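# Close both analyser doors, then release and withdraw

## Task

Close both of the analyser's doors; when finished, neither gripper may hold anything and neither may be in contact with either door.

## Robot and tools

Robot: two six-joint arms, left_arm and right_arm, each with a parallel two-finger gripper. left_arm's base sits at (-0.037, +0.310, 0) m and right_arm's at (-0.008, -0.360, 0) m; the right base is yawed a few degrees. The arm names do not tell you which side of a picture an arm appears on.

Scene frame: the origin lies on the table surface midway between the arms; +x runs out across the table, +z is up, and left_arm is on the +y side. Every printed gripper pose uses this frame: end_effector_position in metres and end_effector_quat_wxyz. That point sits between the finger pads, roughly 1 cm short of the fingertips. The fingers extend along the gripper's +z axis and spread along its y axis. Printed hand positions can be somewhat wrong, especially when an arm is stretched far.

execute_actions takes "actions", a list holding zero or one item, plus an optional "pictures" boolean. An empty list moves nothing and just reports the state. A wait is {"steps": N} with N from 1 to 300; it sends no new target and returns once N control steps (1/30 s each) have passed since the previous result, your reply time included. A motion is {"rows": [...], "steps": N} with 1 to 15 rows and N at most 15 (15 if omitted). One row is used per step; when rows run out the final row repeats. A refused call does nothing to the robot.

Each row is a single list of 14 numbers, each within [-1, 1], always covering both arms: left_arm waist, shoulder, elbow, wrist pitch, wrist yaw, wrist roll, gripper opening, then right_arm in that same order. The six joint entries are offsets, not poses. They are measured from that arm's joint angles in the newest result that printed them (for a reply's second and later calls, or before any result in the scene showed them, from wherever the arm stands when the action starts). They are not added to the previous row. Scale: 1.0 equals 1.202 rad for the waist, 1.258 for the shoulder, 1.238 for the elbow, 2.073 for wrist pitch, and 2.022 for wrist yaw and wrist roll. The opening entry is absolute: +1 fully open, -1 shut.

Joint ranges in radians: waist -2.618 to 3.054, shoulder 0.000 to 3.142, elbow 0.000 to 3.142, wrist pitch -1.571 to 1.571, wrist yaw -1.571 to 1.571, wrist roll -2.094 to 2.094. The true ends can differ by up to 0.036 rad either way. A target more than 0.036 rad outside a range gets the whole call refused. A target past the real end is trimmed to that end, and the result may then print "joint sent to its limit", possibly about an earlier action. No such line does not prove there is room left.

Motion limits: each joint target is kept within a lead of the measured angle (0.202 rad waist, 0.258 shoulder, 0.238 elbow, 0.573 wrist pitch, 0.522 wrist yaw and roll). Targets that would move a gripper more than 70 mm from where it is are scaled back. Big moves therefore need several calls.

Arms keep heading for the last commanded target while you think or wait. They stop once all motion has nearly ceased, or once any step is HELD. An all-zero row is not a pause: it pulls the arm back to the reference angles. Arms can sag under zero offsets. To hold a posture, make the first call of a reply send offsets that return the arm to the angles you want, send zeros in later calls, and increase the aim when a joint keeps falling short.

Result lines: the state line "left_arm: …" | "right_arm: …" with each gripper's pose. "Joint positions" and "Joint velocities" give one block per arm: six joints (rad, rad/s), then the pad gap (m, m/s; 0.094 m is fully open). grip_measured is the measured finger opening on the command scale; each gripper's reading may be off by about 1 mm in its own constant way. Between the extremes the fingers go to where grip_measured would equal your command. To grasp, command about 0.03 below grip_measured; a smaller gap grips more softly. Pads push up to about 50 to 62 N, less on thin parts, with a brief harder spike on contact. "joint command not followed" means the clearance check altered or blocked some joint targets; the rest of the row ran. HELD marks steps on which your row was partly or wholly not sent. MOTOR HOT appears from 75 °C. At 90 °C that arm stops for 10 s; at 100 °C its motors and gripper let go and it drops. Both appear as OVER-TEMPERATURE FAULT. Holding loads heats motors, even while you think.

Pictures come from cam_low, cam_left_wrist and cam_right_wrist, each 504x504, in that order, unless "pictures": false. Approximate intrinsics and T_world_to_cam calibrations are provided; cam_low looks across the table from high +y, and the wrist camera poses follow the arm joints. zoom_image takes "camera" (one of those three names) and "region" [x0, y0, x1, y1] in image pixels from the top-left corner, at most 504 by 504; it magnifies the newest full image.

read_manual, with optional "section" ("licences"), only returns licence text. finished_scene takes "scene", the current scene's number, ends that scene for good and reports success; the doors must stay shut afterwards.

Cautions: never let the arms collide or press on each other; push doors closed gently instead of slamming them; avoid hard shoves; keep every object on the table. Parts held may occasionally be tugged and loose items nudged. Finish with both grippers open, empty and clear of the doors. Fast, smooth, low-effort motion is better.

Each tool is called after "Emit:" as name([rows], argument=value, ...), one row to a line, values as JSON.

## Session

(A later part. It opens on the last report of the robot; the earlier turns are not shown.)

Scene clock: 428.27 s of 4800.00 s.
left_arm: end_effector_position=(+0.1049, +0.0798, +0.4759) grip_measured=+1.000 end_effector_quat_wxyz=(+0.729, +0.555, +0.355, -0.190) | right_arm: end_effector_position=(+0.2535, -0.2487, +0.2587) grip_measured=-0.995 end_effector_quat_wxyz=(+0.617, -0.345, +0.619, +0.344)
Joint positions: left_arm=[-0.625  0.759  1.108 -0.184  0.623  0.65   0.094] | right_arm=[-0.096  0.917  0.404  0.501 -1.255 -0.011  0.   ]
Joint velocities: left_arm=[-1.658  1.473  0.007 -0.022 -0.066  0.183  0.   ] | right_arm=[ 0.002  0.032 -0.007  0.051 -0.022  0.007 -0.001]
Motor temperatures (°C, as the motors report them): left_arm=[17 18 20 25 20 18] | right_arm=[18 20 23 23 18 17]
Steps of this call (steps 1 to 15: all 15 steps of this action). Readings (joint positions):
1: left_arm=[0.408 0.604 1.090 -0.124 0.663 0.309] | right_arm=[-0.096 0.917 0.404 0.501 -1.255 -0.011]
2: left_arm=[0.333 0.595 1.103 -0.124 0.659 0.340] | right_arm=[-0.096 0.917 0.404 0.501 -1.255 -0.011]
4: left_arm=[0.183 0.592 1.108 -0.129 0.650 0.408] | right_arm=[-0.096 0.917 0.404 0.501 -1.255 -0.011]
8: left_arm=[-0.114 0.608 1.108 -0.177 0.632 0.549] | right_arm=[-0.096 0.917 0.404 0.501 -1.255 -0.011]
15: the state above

Emit:
execute_actions([
  {"rows": [[-0.09,0.13,0,-0.03,-0.01,0.02,1,0,0,0.033,0,0,0,-1],[-0.11,0.16,-0.01,-0.04,-0.017,0.03,1,0,0,0.033,0,0,0,-1],[-0.13,0.2,-0.02,-0.05,-0.017,0.039,1,0,0,0.033,0,0,0,-1],[-0.15,0.245,-0.03,-0.06,-0.017,0.039,1,0,0,0.033,0,0,0,-1],[-0.165,0.29,-0.04,-0.07,-0.017,0.039,1,0,0,0.033,0,0,0,-1],[-0.175,0.335,-0.05,-0.08,-0.017,0.039,1,0,0,0.033,0,0,0,-1],[-0.175,0.38,-0.06,-0.09,-0.017,0.039,1,0,0,0.033,0,0,0,-1],[-0.175,0.425,-0.07,-0.095,-0.017,0.039,1,0,0,0.033,0,0,0,-1],[-0.175,0.47,-0.08,-0.095,-0.017,0.039,1,0,0,0.033,0,0,0,-1],[-0.175,0.515,-0.09,-0.095,-0.017,0.039,1,0,0,0.033,0,0,0,-1],[-0.175,0.555,-0.1,-0.095,-0.017,0.039,1,0,0,0.033,0,0,0,-1],[-0.175,0.59,-0.105,-0.095,-0.017,0.039,1,0,0,0.033,0,0,0,-1],[-0.175,0.62,-0.108,-0.095,-0.017,0.039,1,0,0,0.033,0,0,0,-1],[-0.175,0.645,-0.108,-0.095,-0.017,0.039,1,0,0,0.033,0,0,0,-1],[-0.175,0.66,-0.108,-0.095,-0.017,0.039,1,0,0,0.033,0,0,0,-1]], "steps": 15},
], pictures=false)

Emit:
execute_actions([
  {"steps": 12},
])

Scene clock: 440.73 s of 4800.00 s.
left_arm: end_effector_position=(+0.1629, -0.0515, +0.1948) grip_measured=+1.000 end_effector_quat_wxyz=(+0.386, +0.691, +0.538, -0.289) | right_arm: end_effector_position=(+0.2535, -0.2487, +0.2587) grip_measured=-0.995 end_effector_quat_wxyz=(+0.617, -0.345, +0.619, +0.344)
Joint positions: left_arm=[-0.821  1.447  1.028 -0.285  0.599  0.713  0.094] | right_arm=[-0.096  0.917  0.404  0.501 -1.255 -0.011  0.   ]
Joint velocities: left_arm=[-0.027  1.468 -0.252 -0.256 -0.066 -0.037  0.   ] | right_arm=[ 0.007 -0.017 -0.007  0.022  0.007  0.022 -0.   ]
Motor temperatures (°C, as the motors report them): left_arm=[17 18 20 27 20 18] | right_arm=[18 20 23 23 18 17]
Steps of this call (steps 1 to 30: the robot went on to your last target; steps 31 to 90: nothing new was sent; then 8.97 s passed at rest; steps 91 to 105: all 15 steps of this action). Readings (joint positions):
91: left_arm=[-0.713 0.912 1.093 -0.228 0.612 0.677] | right_arm=[-0.096 0.917 0.404 0.501 -1.255 -0.011]
92: left_arm=[-0.722 0.916 1.093 -0.229 0.609 0.682] | right_arm=[-0.096 0.917 0.404 0.501 -1.255 -0.011]
94: left_arm=[-0.759 0.948 1.093 -0.230 0.607 0.696] | right_arm=[-0.096 0.917 0.404 0.501 -1.255 -0.011]
98: left_arm=[-0.812 1.108 1.087 -0.247 0.607 0.708] | right_arm=[-0.096 0.917 0.404 0.501 -1.255 -0.011]
105: the state above

Scene clock: 441.13 s of 4800.00 s.
left_arm: end_effector_position=(+0.1440, -0.0315, +0.0937) grip_measured=+1.000 end_effector_quat_wxyz=(+0.240, +0.701, +0.607, -0.289) | right_arm: end_effector_position=(+0.2535, -0.2487, +0.2587) grip_measured=-0.995 end_effector_quat_wxyz=(+0.617, -0.345, +0.619, +0.344)
Joint positions: left_arm=[-0.829  1.611  0.961 -0.381  0.58   0.719  0.094] | right_arm=[-0.096  0.917  0.404  0.501 -1.255 -0.011  0.   ]
Joint velocities: left_arm=[ 0.002 -0.056  0.007  0.051 -0.037 -0.022  0.   ] | right_arm=[ 0.012  0.002 -0.002 -0.081  0.066  0.007  0.   ]
Motor temperatures (°C, as the motors report them): left_arm=[17 18 20 27 20 18] | right_arm=[18 20 23 23 18 17]
Steps of this call (steps 1 to 12: the robot went on to your last target). Readings (joint positions):
1: left_arm=[-0.822 1.497 1.018 -0.293 0.596 0.714] | right_arm=[-0.096 0.917 0.404 0.501 -1.255 -0.011]
2: left_arm=[-0.823 1.543 1.008 -0.303 0.592 0.715] | right_arm=[-0.096 0.917 0.404 0.501 -1.255 -0.011]
4: left_arm=[-0.826 1.606 0.981 -0.333 0.585 0.717] | right_arm=[-0.096 0.917 0.404 0.501 -1.255 -0.011]
8: left_arm=[-0.829 1.623 0.961 -0.381 0.580 0.718] | right_arm=[-0.096 0.917 0.404 0.501 -1.255 -0.011]
12: the state above
camera_calibration (this result's frames):
cam_left_wrist: T_world_to_cam=[[-0.996524, -0.0405798, 0.0727516, 0.145438], [-0.0432847, 0.998414, -0.0359972, 0.0615317], [-0.0711754, -0.0390211, -0.9967, 0.199903], [0, 0, 0, 1]] pos_world=[0.161824, -0.0477318, 0.190878]
cam_right_wrist: T_world_to_cam=[[0.860179, -0.50914, 0.0294733, -0.355341], [-0.179162, -0.355787, -0.917233, 0.228587], [0.477487, 0.783704, -0.397259, 0.282443], [0, 0, 0, 1]] pos_world=[0.211749, -0.320942, 0.332344]

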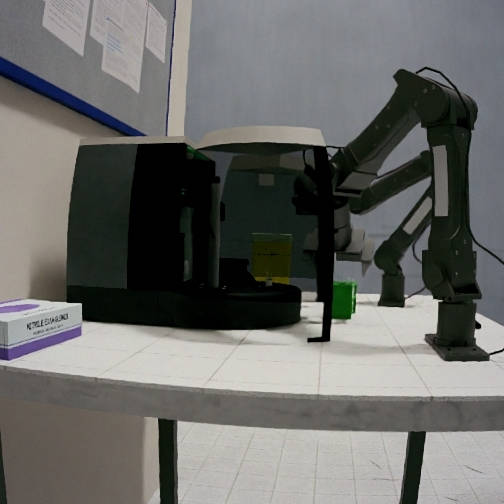

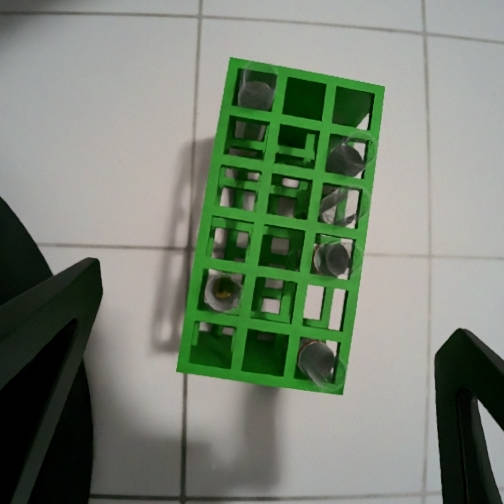

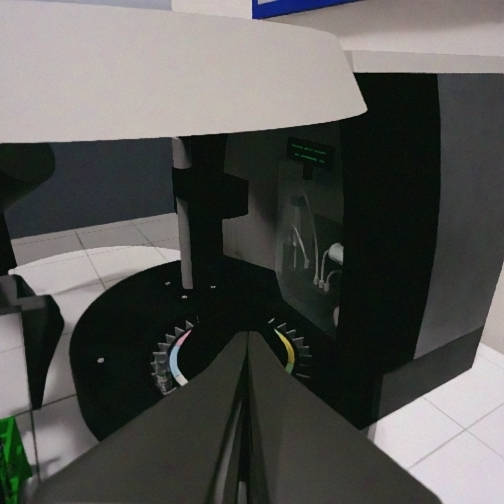

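Emit:
execute_actions([
  {"rows": [[0,-0.008,0.004,0.012,0,0,1,0,0,0.033,0,0,0,-1],[0,0,-0.005,0.024,0,0,1,0,0,0.033,0,0,0,-1],[0,0.008,-0.014,0.036,0,0,1,0,0,0.033,0,0,0,-1],[0,0.016,-0.023,0.048,0,0,1,0,0,0.033,0,0,0,-1],[0,0.024,-0.032,0.06,0,0,1,0,0,0.033,0,0,0,-1],[0,0.032,-0.041,0.072,0,0,1,0,0,0.033,0,0,0,-1],[0,0.04,-0.05,0.084,0,0,1,0,0,0.033,0,0,0,-1],[0,0.048,-0.059,0.094,0,0,1,0,0,0.033,0,0,0,-1],[0,0.056,-0.068,0.102,0,0,1,0,0,0.033,0,0,0,-1],[0,0.064,-0.078,0.102,0,0,1,0,0,0.033,0,0,0,-1],[0,0.064,-0.078,0.102,0,0,0.85,0,0,0.033,0,0,0,-1],[0,0.064,-0.078,0.102,0,0,0.7,0,0,0.033,0,0,0,-1],[0,0.064,-0.078,0.102,0,0,0.55,0,0,0.033,0,0,0,-1],[0,0.064,-0.078,0.102,0,0,0.45,0,0,0.033,0,0,0,-1]], "steps": 15},
])

Scene clock: 462.57 s of 4800.00 s.
left_arm: end_effector_position=(+0.1442, -0.0310, +0.0514) grip_measured=+0.468 end_effector_quat_wxyz=(+0.236, +0.701, +0.609, -0.288) | right_arm: end_effector_position=(+0.2535, -0.2487, +0.2587) grip_measured=-0.995 end_effector_quat_wxyz=(+0.617, -0.345, +0.619, +0.344)
Joint positions: left_arm=[-0.829  1.697  0.869 -0.212  0.576  0.72   0.069] | right_arm=[-0.096  0.917  0.404  0.501 -1.255 -0.011  0.   ]
Joint velocities: left_arm=[-0.012 -0.002 -0.032  0.081 -0.051  0.022 -0.03 ] | right_arm=[ 0.002  0.022  0.007  0.051  0.007 -0.007 -0.001]
Motor temperatures (°C, as the motors report them): left_arm=[17 19 21 26 20 18] | right_arm=[18 20 24 23 18 17]
Steps of this call (steps 1 to 30: the robot went on to your last target; steps 31 to 90: nothing new was sent; then 17.93 s passed at rest; steps 91 to 105: all 15 steps of this action). Readings (joint positions):
91: left_arm=[-0.829 1.610 0.961 -0.380 0.580 0.720] | right_arm=[-0.096 0.917 0.404 0.501 -1.255 -0.011]
92: left_arm=[-0.829 1.610 0.961 -0.375 0.580 0.720] | right_arm=[-0.096 0.917 0.404 0.501 -1.255 -0.011]
94: left_arm=[-0.829 1.611 0.959 -0.354 0.579 0.720] | right_arm=[-0.096 0.917 0.404 0.501 -1.255 -0.011]
98: left_arm=[-0.829 1.636 0.930 -0.269 0.579 0.720] | right_arm=[-0.096 0.917 0.404 0.501 -1.255 -0.011]
105: the state above
camera_calibration (this result's frames):
cam_left_wrist: T_world_to_cam=[[-0.996255, -0.0423788, 0.0753673, 0.14855], [-0.0445811, 0.998619, -0.0277808, 0.0592941], [-0.0740859, -0.0310367, -0.996769, 0.158402], [0, 0, 0, 1]] pos_world=[0.162373, -0.0480006, 0.148342]
cam_right_wrist: T_world_to_cam=[[0.860179, -0.50914, 0.0294733, -0.355341], [-0.179162, -0.355787, -0.917233, 0.228587], [0.477487, 0.783704, -0.397259, 0.282443], [0, 0, 0, 1]] pos_world=[0.211749, -0.320942, 0.332344]

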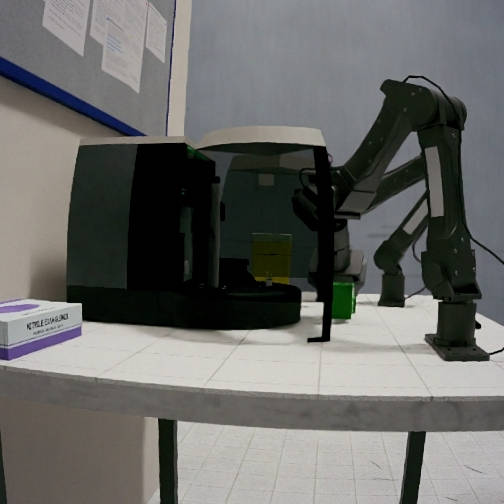

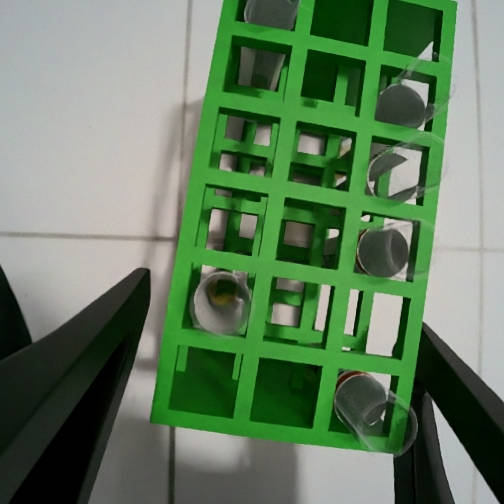

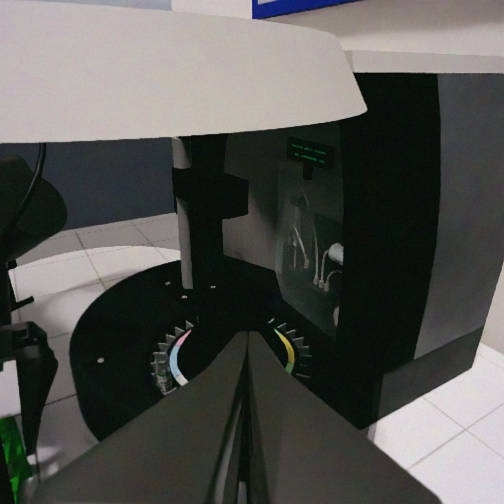

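Emit:
execute_actions([
  {"rows": [[0,0.005,-0.01,0.02,0,0,0.45,0,0,0.033,0,0,0,-1],[0,0.012,-0.018,0.02,0,0,0.45,0,0,0.033,0,0,0,-1],[0,0.018,-0.026,0.02,0,0,0.42,0,0,0.033,0,0,0,-1],[0,0.022,-0.032,0.02,0,0,0.38,0,0,0.033,0,0,0,-1],[0,0.022,-0.032,0.02,0,0,0.34,0,0,0.033,0,0,0,-1],[0,0.022,-0.032,0.02,0,0,0.3,0,0,0.033,0,0,0,-1],[0,0.022,-0.032,0.02,0,0,0.26,0,0,0.033,0,0,0,-1],[0,0.022,-0.032,0.02,0,0,0.22,0,0,0.033,0,0,0,-1],[0,0.022,-0.032,0.02,0,0,0.19,0,0,0.033,0,0,0,-1],[0,0.022,-0.032,0.02,0,0,0.16,0,0,0.033,0,0,0,-1],[0,0.022,-0.032,0.02,0,0,0.13,0,0,0.033,0,0,0,-1],[0,0.022,-0.032,0.02,0,0,0.1,0,0,0.033,0,0,0,-1]], "steps": 15},
], pictures=false)

Scene clock: 474.33 s of 4800.00 s.
left_arm: end_effector_position=(+0.1417, -0.0277, +0.0374) grip_measured=+0.130 end_effector_quat_wxyz=(+0.229, +0.701, +0.612, -0.287) | right_arm: end_effector_position=(+0.2535, -0.2487, +0.2587) grip_measured=-0.995 end_effector_quat_wxyz=(+0.617, -0.345, +0.619, +0.344)
Joint positions: left_arm=[-0.829  1.722  0.841 -0.174  0.574  0.72   0.053] | right_arm=[-0.096  0.917  0.404  0.501 -1.255 -0.011  0.   ]
Joint velocities: left_arm=[-0.017  0.017 -0.002 -0.051 -0.007  0.022 -0.   ] | right_arm=[-0.002 -0.017 -0.027 -0.007 -0.051 -0.022 -0.   ]
Motor temperatures (°C, as the motors report them): left_arm=[17 19 20 26 20 18] | right_arm=[18 20 24 23 18 17]
Steps of this call (steps 1 to 30: the robot went on to your last target; steps 31 to 90: nothing new was sent; then 8.27 s passed at rest; steps 91 to 105: all 15 steps of this action). Readings (joint positions):
91: left_arm=[-0.829 1.697 0.868 -0.182 0.576 0.720] | right_arm=[-0.096 0.917 0.404 0.501 -1.255 -0.011]
92: left_arm=[-0.829 1.697 0.868 -0.182 0.576 0.720] | right_arm=[-0.096 0.917 0.404 0.501 -1.255 -0.011]
94: left_arm=[-0.829 1.700 0.863 -0.176 0.576 0.720] | right_arm=[-0.096 0.917 0.404 0.501 -1.255 -0.011]
98: left_arm=[-0.829 1.717 0.844 -0.174 0.576 0.720] | right_arm=[-0.096 0.917 0.404 0.501 -1.255 -0.011]
105: the state above

Emit:
execute_actions([
  {"rows": [[-0.012,0,0,0,0,0,0.1,0,0,0.033,0,0,0,-1],[-0.022,0,0,0,0,0,0.1,0,0,0.033,0,0,0,-1],[-0.034,0,0,0,0,0,0.1,0,0,0.033,0,0,0,-1],[-0.047,0,0,0,0,0,0.1,0,0,0.033,0,0,0,-1],[-0.06,0,0,0,0,0,0.1,0,0,0.033,0,0,0,-1],[-0.073,0,0,0,0,0,0.1,0,0,0.033,0,0,0,-1],[-0.086,0,0,0,0,0,0.1,0,0,0.033,0,0,0,-1],[-0.099,0,0,0,0,0,0.1,0,0,0.033,0,0,0,-1],[-0.112,0,0,0,0,0,0.1,0,0,0.033,0,0,0,-1],[-0.125,0,0,0,0,0,0.1,0,0,0.033,0,0,0,-1],[-0.137,0,0,0,0,0,0.1,0,0,0.033,0,0,0,-1],[-0.147,0,0,0,0,0,0.1,0,0,0.033,0,0,0,-1],[-0.155,0,0,0,0,0,0.1,0,0,0.033,0,0,0,-1],[-0.16,0,0,0,0,0,0.1,0,0,0.033,0,0,0,-1]], "steps": 15},
], pictures=false)

Emit:
execute_actions([
  {"rows": [[-0.01,0,0,0,0,0,0.1,0,0,0.033,0,0,0,-1],[-0.01,0,0,0,0,0,0.1,0,0,0.033,0,0,0,-1],[-0.01,0,0,0,0,0,0.1,0,0,0.033,0,0,0,-1],[-0.01,0,0,0,0,0,0.2,0,0,0.033,0,0,0,-1],[-0.01,0,0,0,0,0,0.35,0,0,0.033,0,0,0,-1],[-0.01,0,0,0,0,0,0.5,0,0,0.033,0,0,0,-1],[-0.01,0,0,0,0,0,0.65,0,0,0.033,0,0,0,-1]], "steps": 10},
])

Scene clock: 491.53 s of 4800.00 s.
left_arm: end_effector_position=(+0.0783, -0.0547, +0.0373) grip_measured=+0.130 end_effector_quat_wxyz=(+0.203, +0.753, +0.546, -0.305) | right_arm: end_effector_position=(+0.2535, -0.2487, +0.2587) grip_measured=-0.995 end_effector_quat_wxyz=(+0.617, -0.345, +0.619, +0.344)
Joint positions: left_arm=[-1.011  1.722  0.841 -0.172  0.57   0.72   0.053] | right_arm=[-0.096  0.917  0.404  0.501 -1.255 -0.011  0.   ]
Joint velocities: left_arm=[-0.217 -0.022  0.002 -0.007 -0.022  0.022 -0.001] | right_arm=[-0.012 -0.002 -0.012 -0.066 -0.051 -0.037  0.001]
Motor temperatures (°C, as the motors report them): left_arm=[17 19 20 26 20 18] | right_arm=[18 20 24 23 18 17]
Steps of this call (steps 1 to 15: the robot went on to your last target; steps 16 to 90: nothing new was sent; then 13.70 s passed at rest; steps 91 to 105: all 15 steps of this action). Readings (joint positions):
91: left_arm=[-0.829 1.722 0.841 -0.174 0.573 0.720] | right_arm=[-0.096 0.917 0.404 0.501 -1.255 -0.011]
92: left_arm=[-0.832 1.722 0.841 -0.174 0.572 0.720] | right_arm=[-0.096 0.917 0.404 0.501 -1.255 -0.011]
94: left_arm=[-0.847 1.722 0.841 -0.173 0.570 0.720] | right_arm=[-0.096 0.917 0.404 0.501 -1.255 -0.011]
98: left_arm=[-0.910 1.722 0.841 -0.172 0.570 0.720] | right_arm=[-0.096 0.917 0.404 0.501 -1.255 -0.011]
105: the state above

Scene clock: 491.87 s of 4800.00 s.
left_arm: end_effector_position=(+0.0752, -0.0557, +0.0372) grip_measured=+0.646 end_effector_quat_wxyz=(+0.202, +0.756, +0.543, -0.305) | right_arm: end_effector_position=(+0.2535, -0.2487, +0.2587) grip_measured=-0.995 end_effector_quat_wxyz=(+0.617, -0.345, +0.619, +0.344)
Joint positions: left_arm=[-1.02   1.722  0.841 -0.172  0.569  0.72   0.077] | right_arm=[-0.096  0.917  0.404  0.501 -1.255 -0.011  0.   ]
Joint velocities: left_arm=[ 0.002 -0.002 -0.002  0.022  0.007  0.022  0.002] | right_arm=[ 0.002  0.002  0.007 -0.066  0.022 -0.037  0.   ]
Motor temperatures (°C, as the motors report them): left_arm=[17 19 20 26 20 18] | right_arm=[18 20 24 23 18 17]
Steps of this call (steps 1 to 10: all 10 steps of this action). Readings (joint positions):
1: left_arm=[-1.017 1.722 0.841 -0.172 0.570 0.720] | right_arm=[-0.096 0.917 0.404 0.501 -1.255 -0.011]
2: left_arm=[-1.019 1.722 0.841 -0.172 0.570 0.720] | right_arm=[-0.096 0.917 0.404 0.501 -1.255 -0.011]
4: left_arm=[-1.020 1.722 0.841 -0.172 0.570 0.720] | right_arm=[-0.096 0.917 0.404 0.501 -1.255 -0.011]
8: left_arm=[-1.020 1.722 0.841 -0.172 0.569 0.720] | right_arm=[-0.096 0.917 0.404 0.501 -1.255 -0.011]
10: the state above
camera_calibration (this result's frames):
cam_left_wrist: T_world_to_cam=[[-0.986536, 0.142872, 0.0795864, 0.0892026], [0.142293, 0.98974, -0.0129226, 0.0653705], [-0.0806161, -0.00142398, -0.996744, 0.140541], [0, 0, 0, 1]] pos_world=[0.0900297, -0.0772442, 0.133829]
cam_right_wrist: T_world_to_cam=[[0.860179, -0.50914, 0.0294733, -0.355341], [-0.179162, -0.355787, -0.917233, 0.228587], [0.477487, 0.783704, -0.397259, 0.282443], [0, 0, 0, 1]] pos_world=[0.211749, -0.320942, 0.332344]

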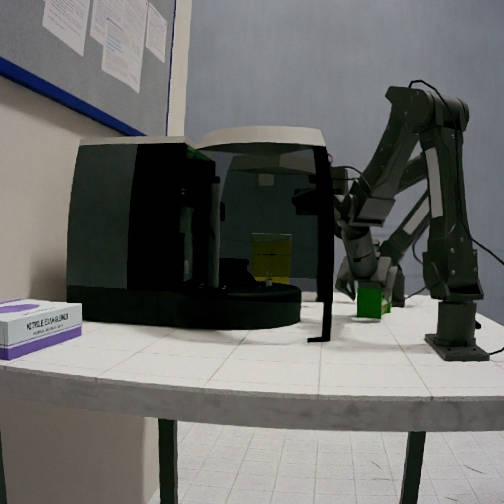

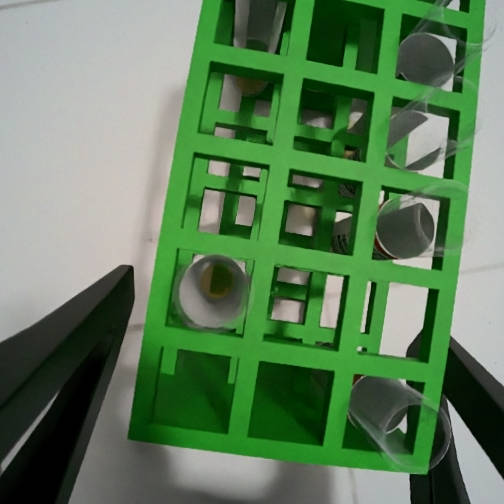

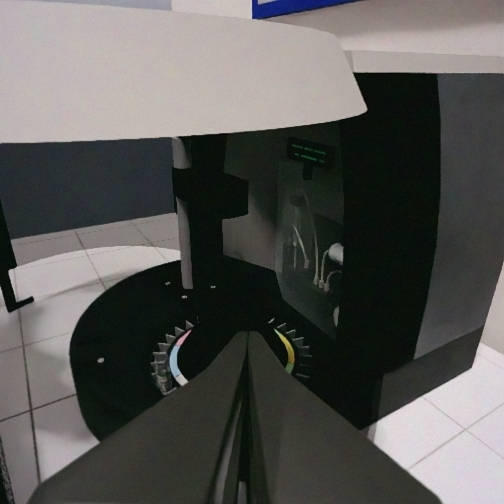

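Emit:
execute_actions([
  {"rows": [[0,-0.01,0.01,-0.02,0,0,1,0.03,-0.009,0.02,-0.004,0.012,0,-1],[0,-0.025,0.025,-0.04,0,0,1,0.046,-0.018,0.015,-0.008,0.022,0,-1],[0,-0.045,0.045,-0.065,0,0,1,0.062,-0.027,0.01,-0.012,0.032,0,-1],[0,-0.065,0.065,-0.085,0,0,1,0.078,-0.036,0.005,-0.016,0.042,0,-1],[0,-0.085,0.085,-0.1,0,0,1,0.094,-0.045,0,-0.02,0.052,0,-1],[0,-0.11,0.105,-0.11,0,0,1,0.11,-0.054,-0.005,-0.024,0.062,0,-1],[0,-0.14,0.12,-0.11,0,0,1,0.126,-0.063,-0.01,-0.028,0.072,0,-1],[0,-0.18,0.135,-0.11,0,0,1,0.142,-0.072,-0.014,-0.032,0.082,0,-1],[0,-0.23,0.15,-0.11,0,0,1,0.158,-0.081,-0.018,-0.036,0.092,0,-1],[0,-0.28,0.16,-0.1,0,-0.03,0.6,0.174,-0.09,-0.021,-0.04,0.102,0,-1],[0,-0.34,0.17,-0.09,0,-0.06,0.2,0.19,-0.099,-0.024,-0.044,0.112,0,-1],[0,-0.4,0.18,-0.08,0,-0.09,-0.2,0.206,-0.108,-0.027,-0.048,0.122,0,-1],[0,-0.46,0.19,-0.08,0,-0.12,-0.6,0.222,-0.117,-0.03,-0.052,0.132,0,-1],[0,-0.52,0.2,-0.08,0,-0.15,-1,0.238,-0.126,-0.032,-0.056,0.142,0,-1],[0,-0.58,0.2,-0.08,0,-0.18,-1,0.254,-0.135,-0.034,-0.06,0.15,0,-1]], "steps": 15},
], pictures=false)

Emit:
execute_actions([
  {"rows": [[0.03,-0.2,0.03,0,0,-0.1,-1,0.05,-0.03,-0.005,-0.02,0.045,0,-1],[0.08,-0.26,0.03,0,0.02,-0.13,-1,0.066,-0.039,-0.008,-0.024,0.054,0,-1],[0.14,-0.32,0.03,0,0.04,-0.16,-1,0.082,-0.048,-0.011,-0.028,0.063,0,-1],[0.21,-0.37,0.03,0,0.06,-0.19,-1,0.098,-0.057,-0.014,-0.032,0.072,0,-1],[0.28,-0.41,0.03,0,0.08,-0.21,-1,0.114,-0.066,-0.017,-0.036,0.081,0,-1],[0.35,-0.44,0.03,0,0.1,-0.23,-1,0.13,-0.075,-0.02,-0.04,0.09,0,-1],[0.42,-0.46,0.03,0,0.12,-0.25,-1,0.146,-0.084,-0.023,-0.044,0.099,0,-1],[0.49,-0.46,0.03,0,0.14,-0.26,-1,0.162,-0.093,-0.026,-0.048,0.108,0,-1],[0.56,-0.46,0.03,0,0.16,-0.26,-1,0.178,-0.102,-0.029,-0.052,0.117,0,-1],[0.63,-0.46,0.03,0,0.16,-0.26,-1,0.194,-0.111,-0.032,-0.056,0.126,0,-1],[0.7,-0.46,0.03,0,0.16,-0.26,-1,0.21,-0.12,-0.035,-0.06,0.135,0,-1],[0.77,-0.46,0.03,0,0.16,-0.26,-1,0.226,-0.129,-0.037,-0.064,0.144,0,-1],[0.84,-0.46,0.03,0,0.16,-0.26,-1,0.242,-0.138,-0.039,-0.068,0.15,0,-1],[0.91,-0.46,0.03,0,0.16,-0.26,-1,0.258,-0.147,-0.04,-0.072,0.155,0,-1],[0.98,-0.46,0.03,0,0.16,-0.26,-1,0.27,-0.152,-0.04,-0.075,0.155,0,-1]], "steps": 15},
])

Scene clock: 553.70 s of 4800.00 s.
left_arm: end_effector_position=(+0.0815, -0.0632, +0.2337) grip_measured=-0.610 end_effector_quat_wxyz=(+0.380, +0.709, +0.494, -0.330) | right_arm: end_effector_position=(+0.2340, -0.2022, +0.2736) grip_measured=-0.995 end_effector_quat_wxyz=(+0.626, -0.364, +0.598, +0.343)
Joint positions: left_arm=[-1.02   1.297  1.017 -0.343  0.56   0.611  0.018] | right_arm=[ 0.161  0.788  0.394  0.434 -1.029 -0.011  0.   ]
Joint velocities: left_arm=[ 0.007 -1.375  0.271  0.022 -0.037 -0.828 -0.421] | right_arm=[ 0.545 -0.335 -0.129 -0.183  0.579 -0.037 -0.   ]
Motor temperatures (°C, as the motors report them): left_arm=[17 19 20 25 20 18] | right_arm=[18 20 24 24 18 17]
Steps of this call (steps 1 to 15: the robot went on to your last target; steps 16 to 90: nothing new was sent; then 58.33 s passed at rest; steps 91 to 105: all 15 steps of this action). Readings (joint positions):
91: left_arm=[-1.020 1.722 0.841 -0.174 0.569 0.720] | right_arm=[-0.093 0.917 0.404 0.501 -1.251 -0.011]
92: left_arm=[-1.020 1.721 0.841 -0.182 0.568 0.720] | right_arm=[-0.084 0.917 0.404 0.501 -1.242 -0.011]
94: left_arm=[-1.020 1.708 0.852 -0.233 0.566 0.720] | right_arm=[-0.053 0.912 0.404 0.498 -1.219 -0.011]
98: left_arm=[-1.020 1.617 0.923 -0.343 0.561 0.720] | right_arm=[0.026 0.872 0.404 0.477 -1.158 -0.011]
105: the state above

Scene clock: 554.20 s of 4800.00 s.
left_arm: end_effector_position=(+0.1462, +0.1360, +0.4367) grip_measured=-0.977 end_effector_quat_wxyz=(+0.648, +0.401, +0.572, -0.305) | right_arm: end_effector_position=(+0.1997, -0.1644, +0.2825) grip_measured=-0.995 end_effector_quat_wxyz=(+0.633, -0.371, +0.581, +0.352)
Joint positions: left_arm=[-0.211  0.699  1.053 -0.317  0.838  0.143  0.001] | right_arm=[ 0.444  0.634  0.368  0.336 -0.773 -0.011  0.   ]
Joint velocities: left_arm=[ 2.132  0.11  -0.012 -0.095  0.227 -0.344 -0.   ] | right_arm=[ 0.515 -0.295 -0.081 -0.227  0.374  0.051 -0.001]
Motor temperatures (°C, as the motors report them): left_arm=[17 19 20 25 20 18] | right_arm=[18 20 24 24 18 17]
Steps of this call (steps 1 to 15: all 15 steps of this action). Readings (joint positions):
1: left_arm=[-1.017 1.245 1.023 -0.338 0.560 0.584] | right_arm=[0.180 0.779 0.393 0.427 -1.012 -0.011]
2: left_arm=[-1.007 1.188 1.024 -0.335 0.565 0.556] | right_arm=[0.197 0.774 0.393 0.423 -0.995 -0.011]
4: left_arm=[-0.943 1.072 1.024 -0.334 0.588 0.490] | right_arm=[0.232 0.759 0.393 0.411 -0.959 -0.011]
8: left_arm=[-0.727 0.844 1.024 -0.330 0.668 0.327] | right_arm=[0.309 0.715 0.393 0.383 -0.889 -0.011]
15: the state above
camera_calibration (this result's frames):
cam_left_wrist: T_world_to_cam=[[-0.820325, -0.571833, 0.00859245, 0.203988], [-0.371077, 0.520777, -0.768826, 0.339681], [0.435165, -0.633875, -0.639401, 0.399224], [0, 0, 0, 1]] pos_world=[0.119656, 0.192807, 0.514667]
cam_right_wrist: T_world_to_cam=[[0.883217, -0.460078, 0.0908674, -0.280716], [-0.0852752, -0.348089, -0.933575, 0.257896], [0.461147, 0.8168, -0.346671, 0.245979], [0, 0, 0, 1]] pos_world=[0.156493, -0.240296, 0.351547]

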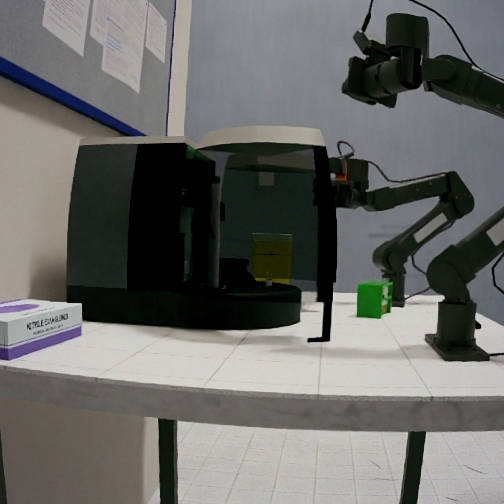

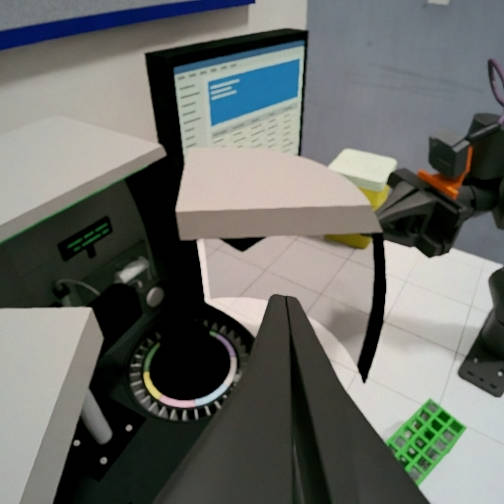

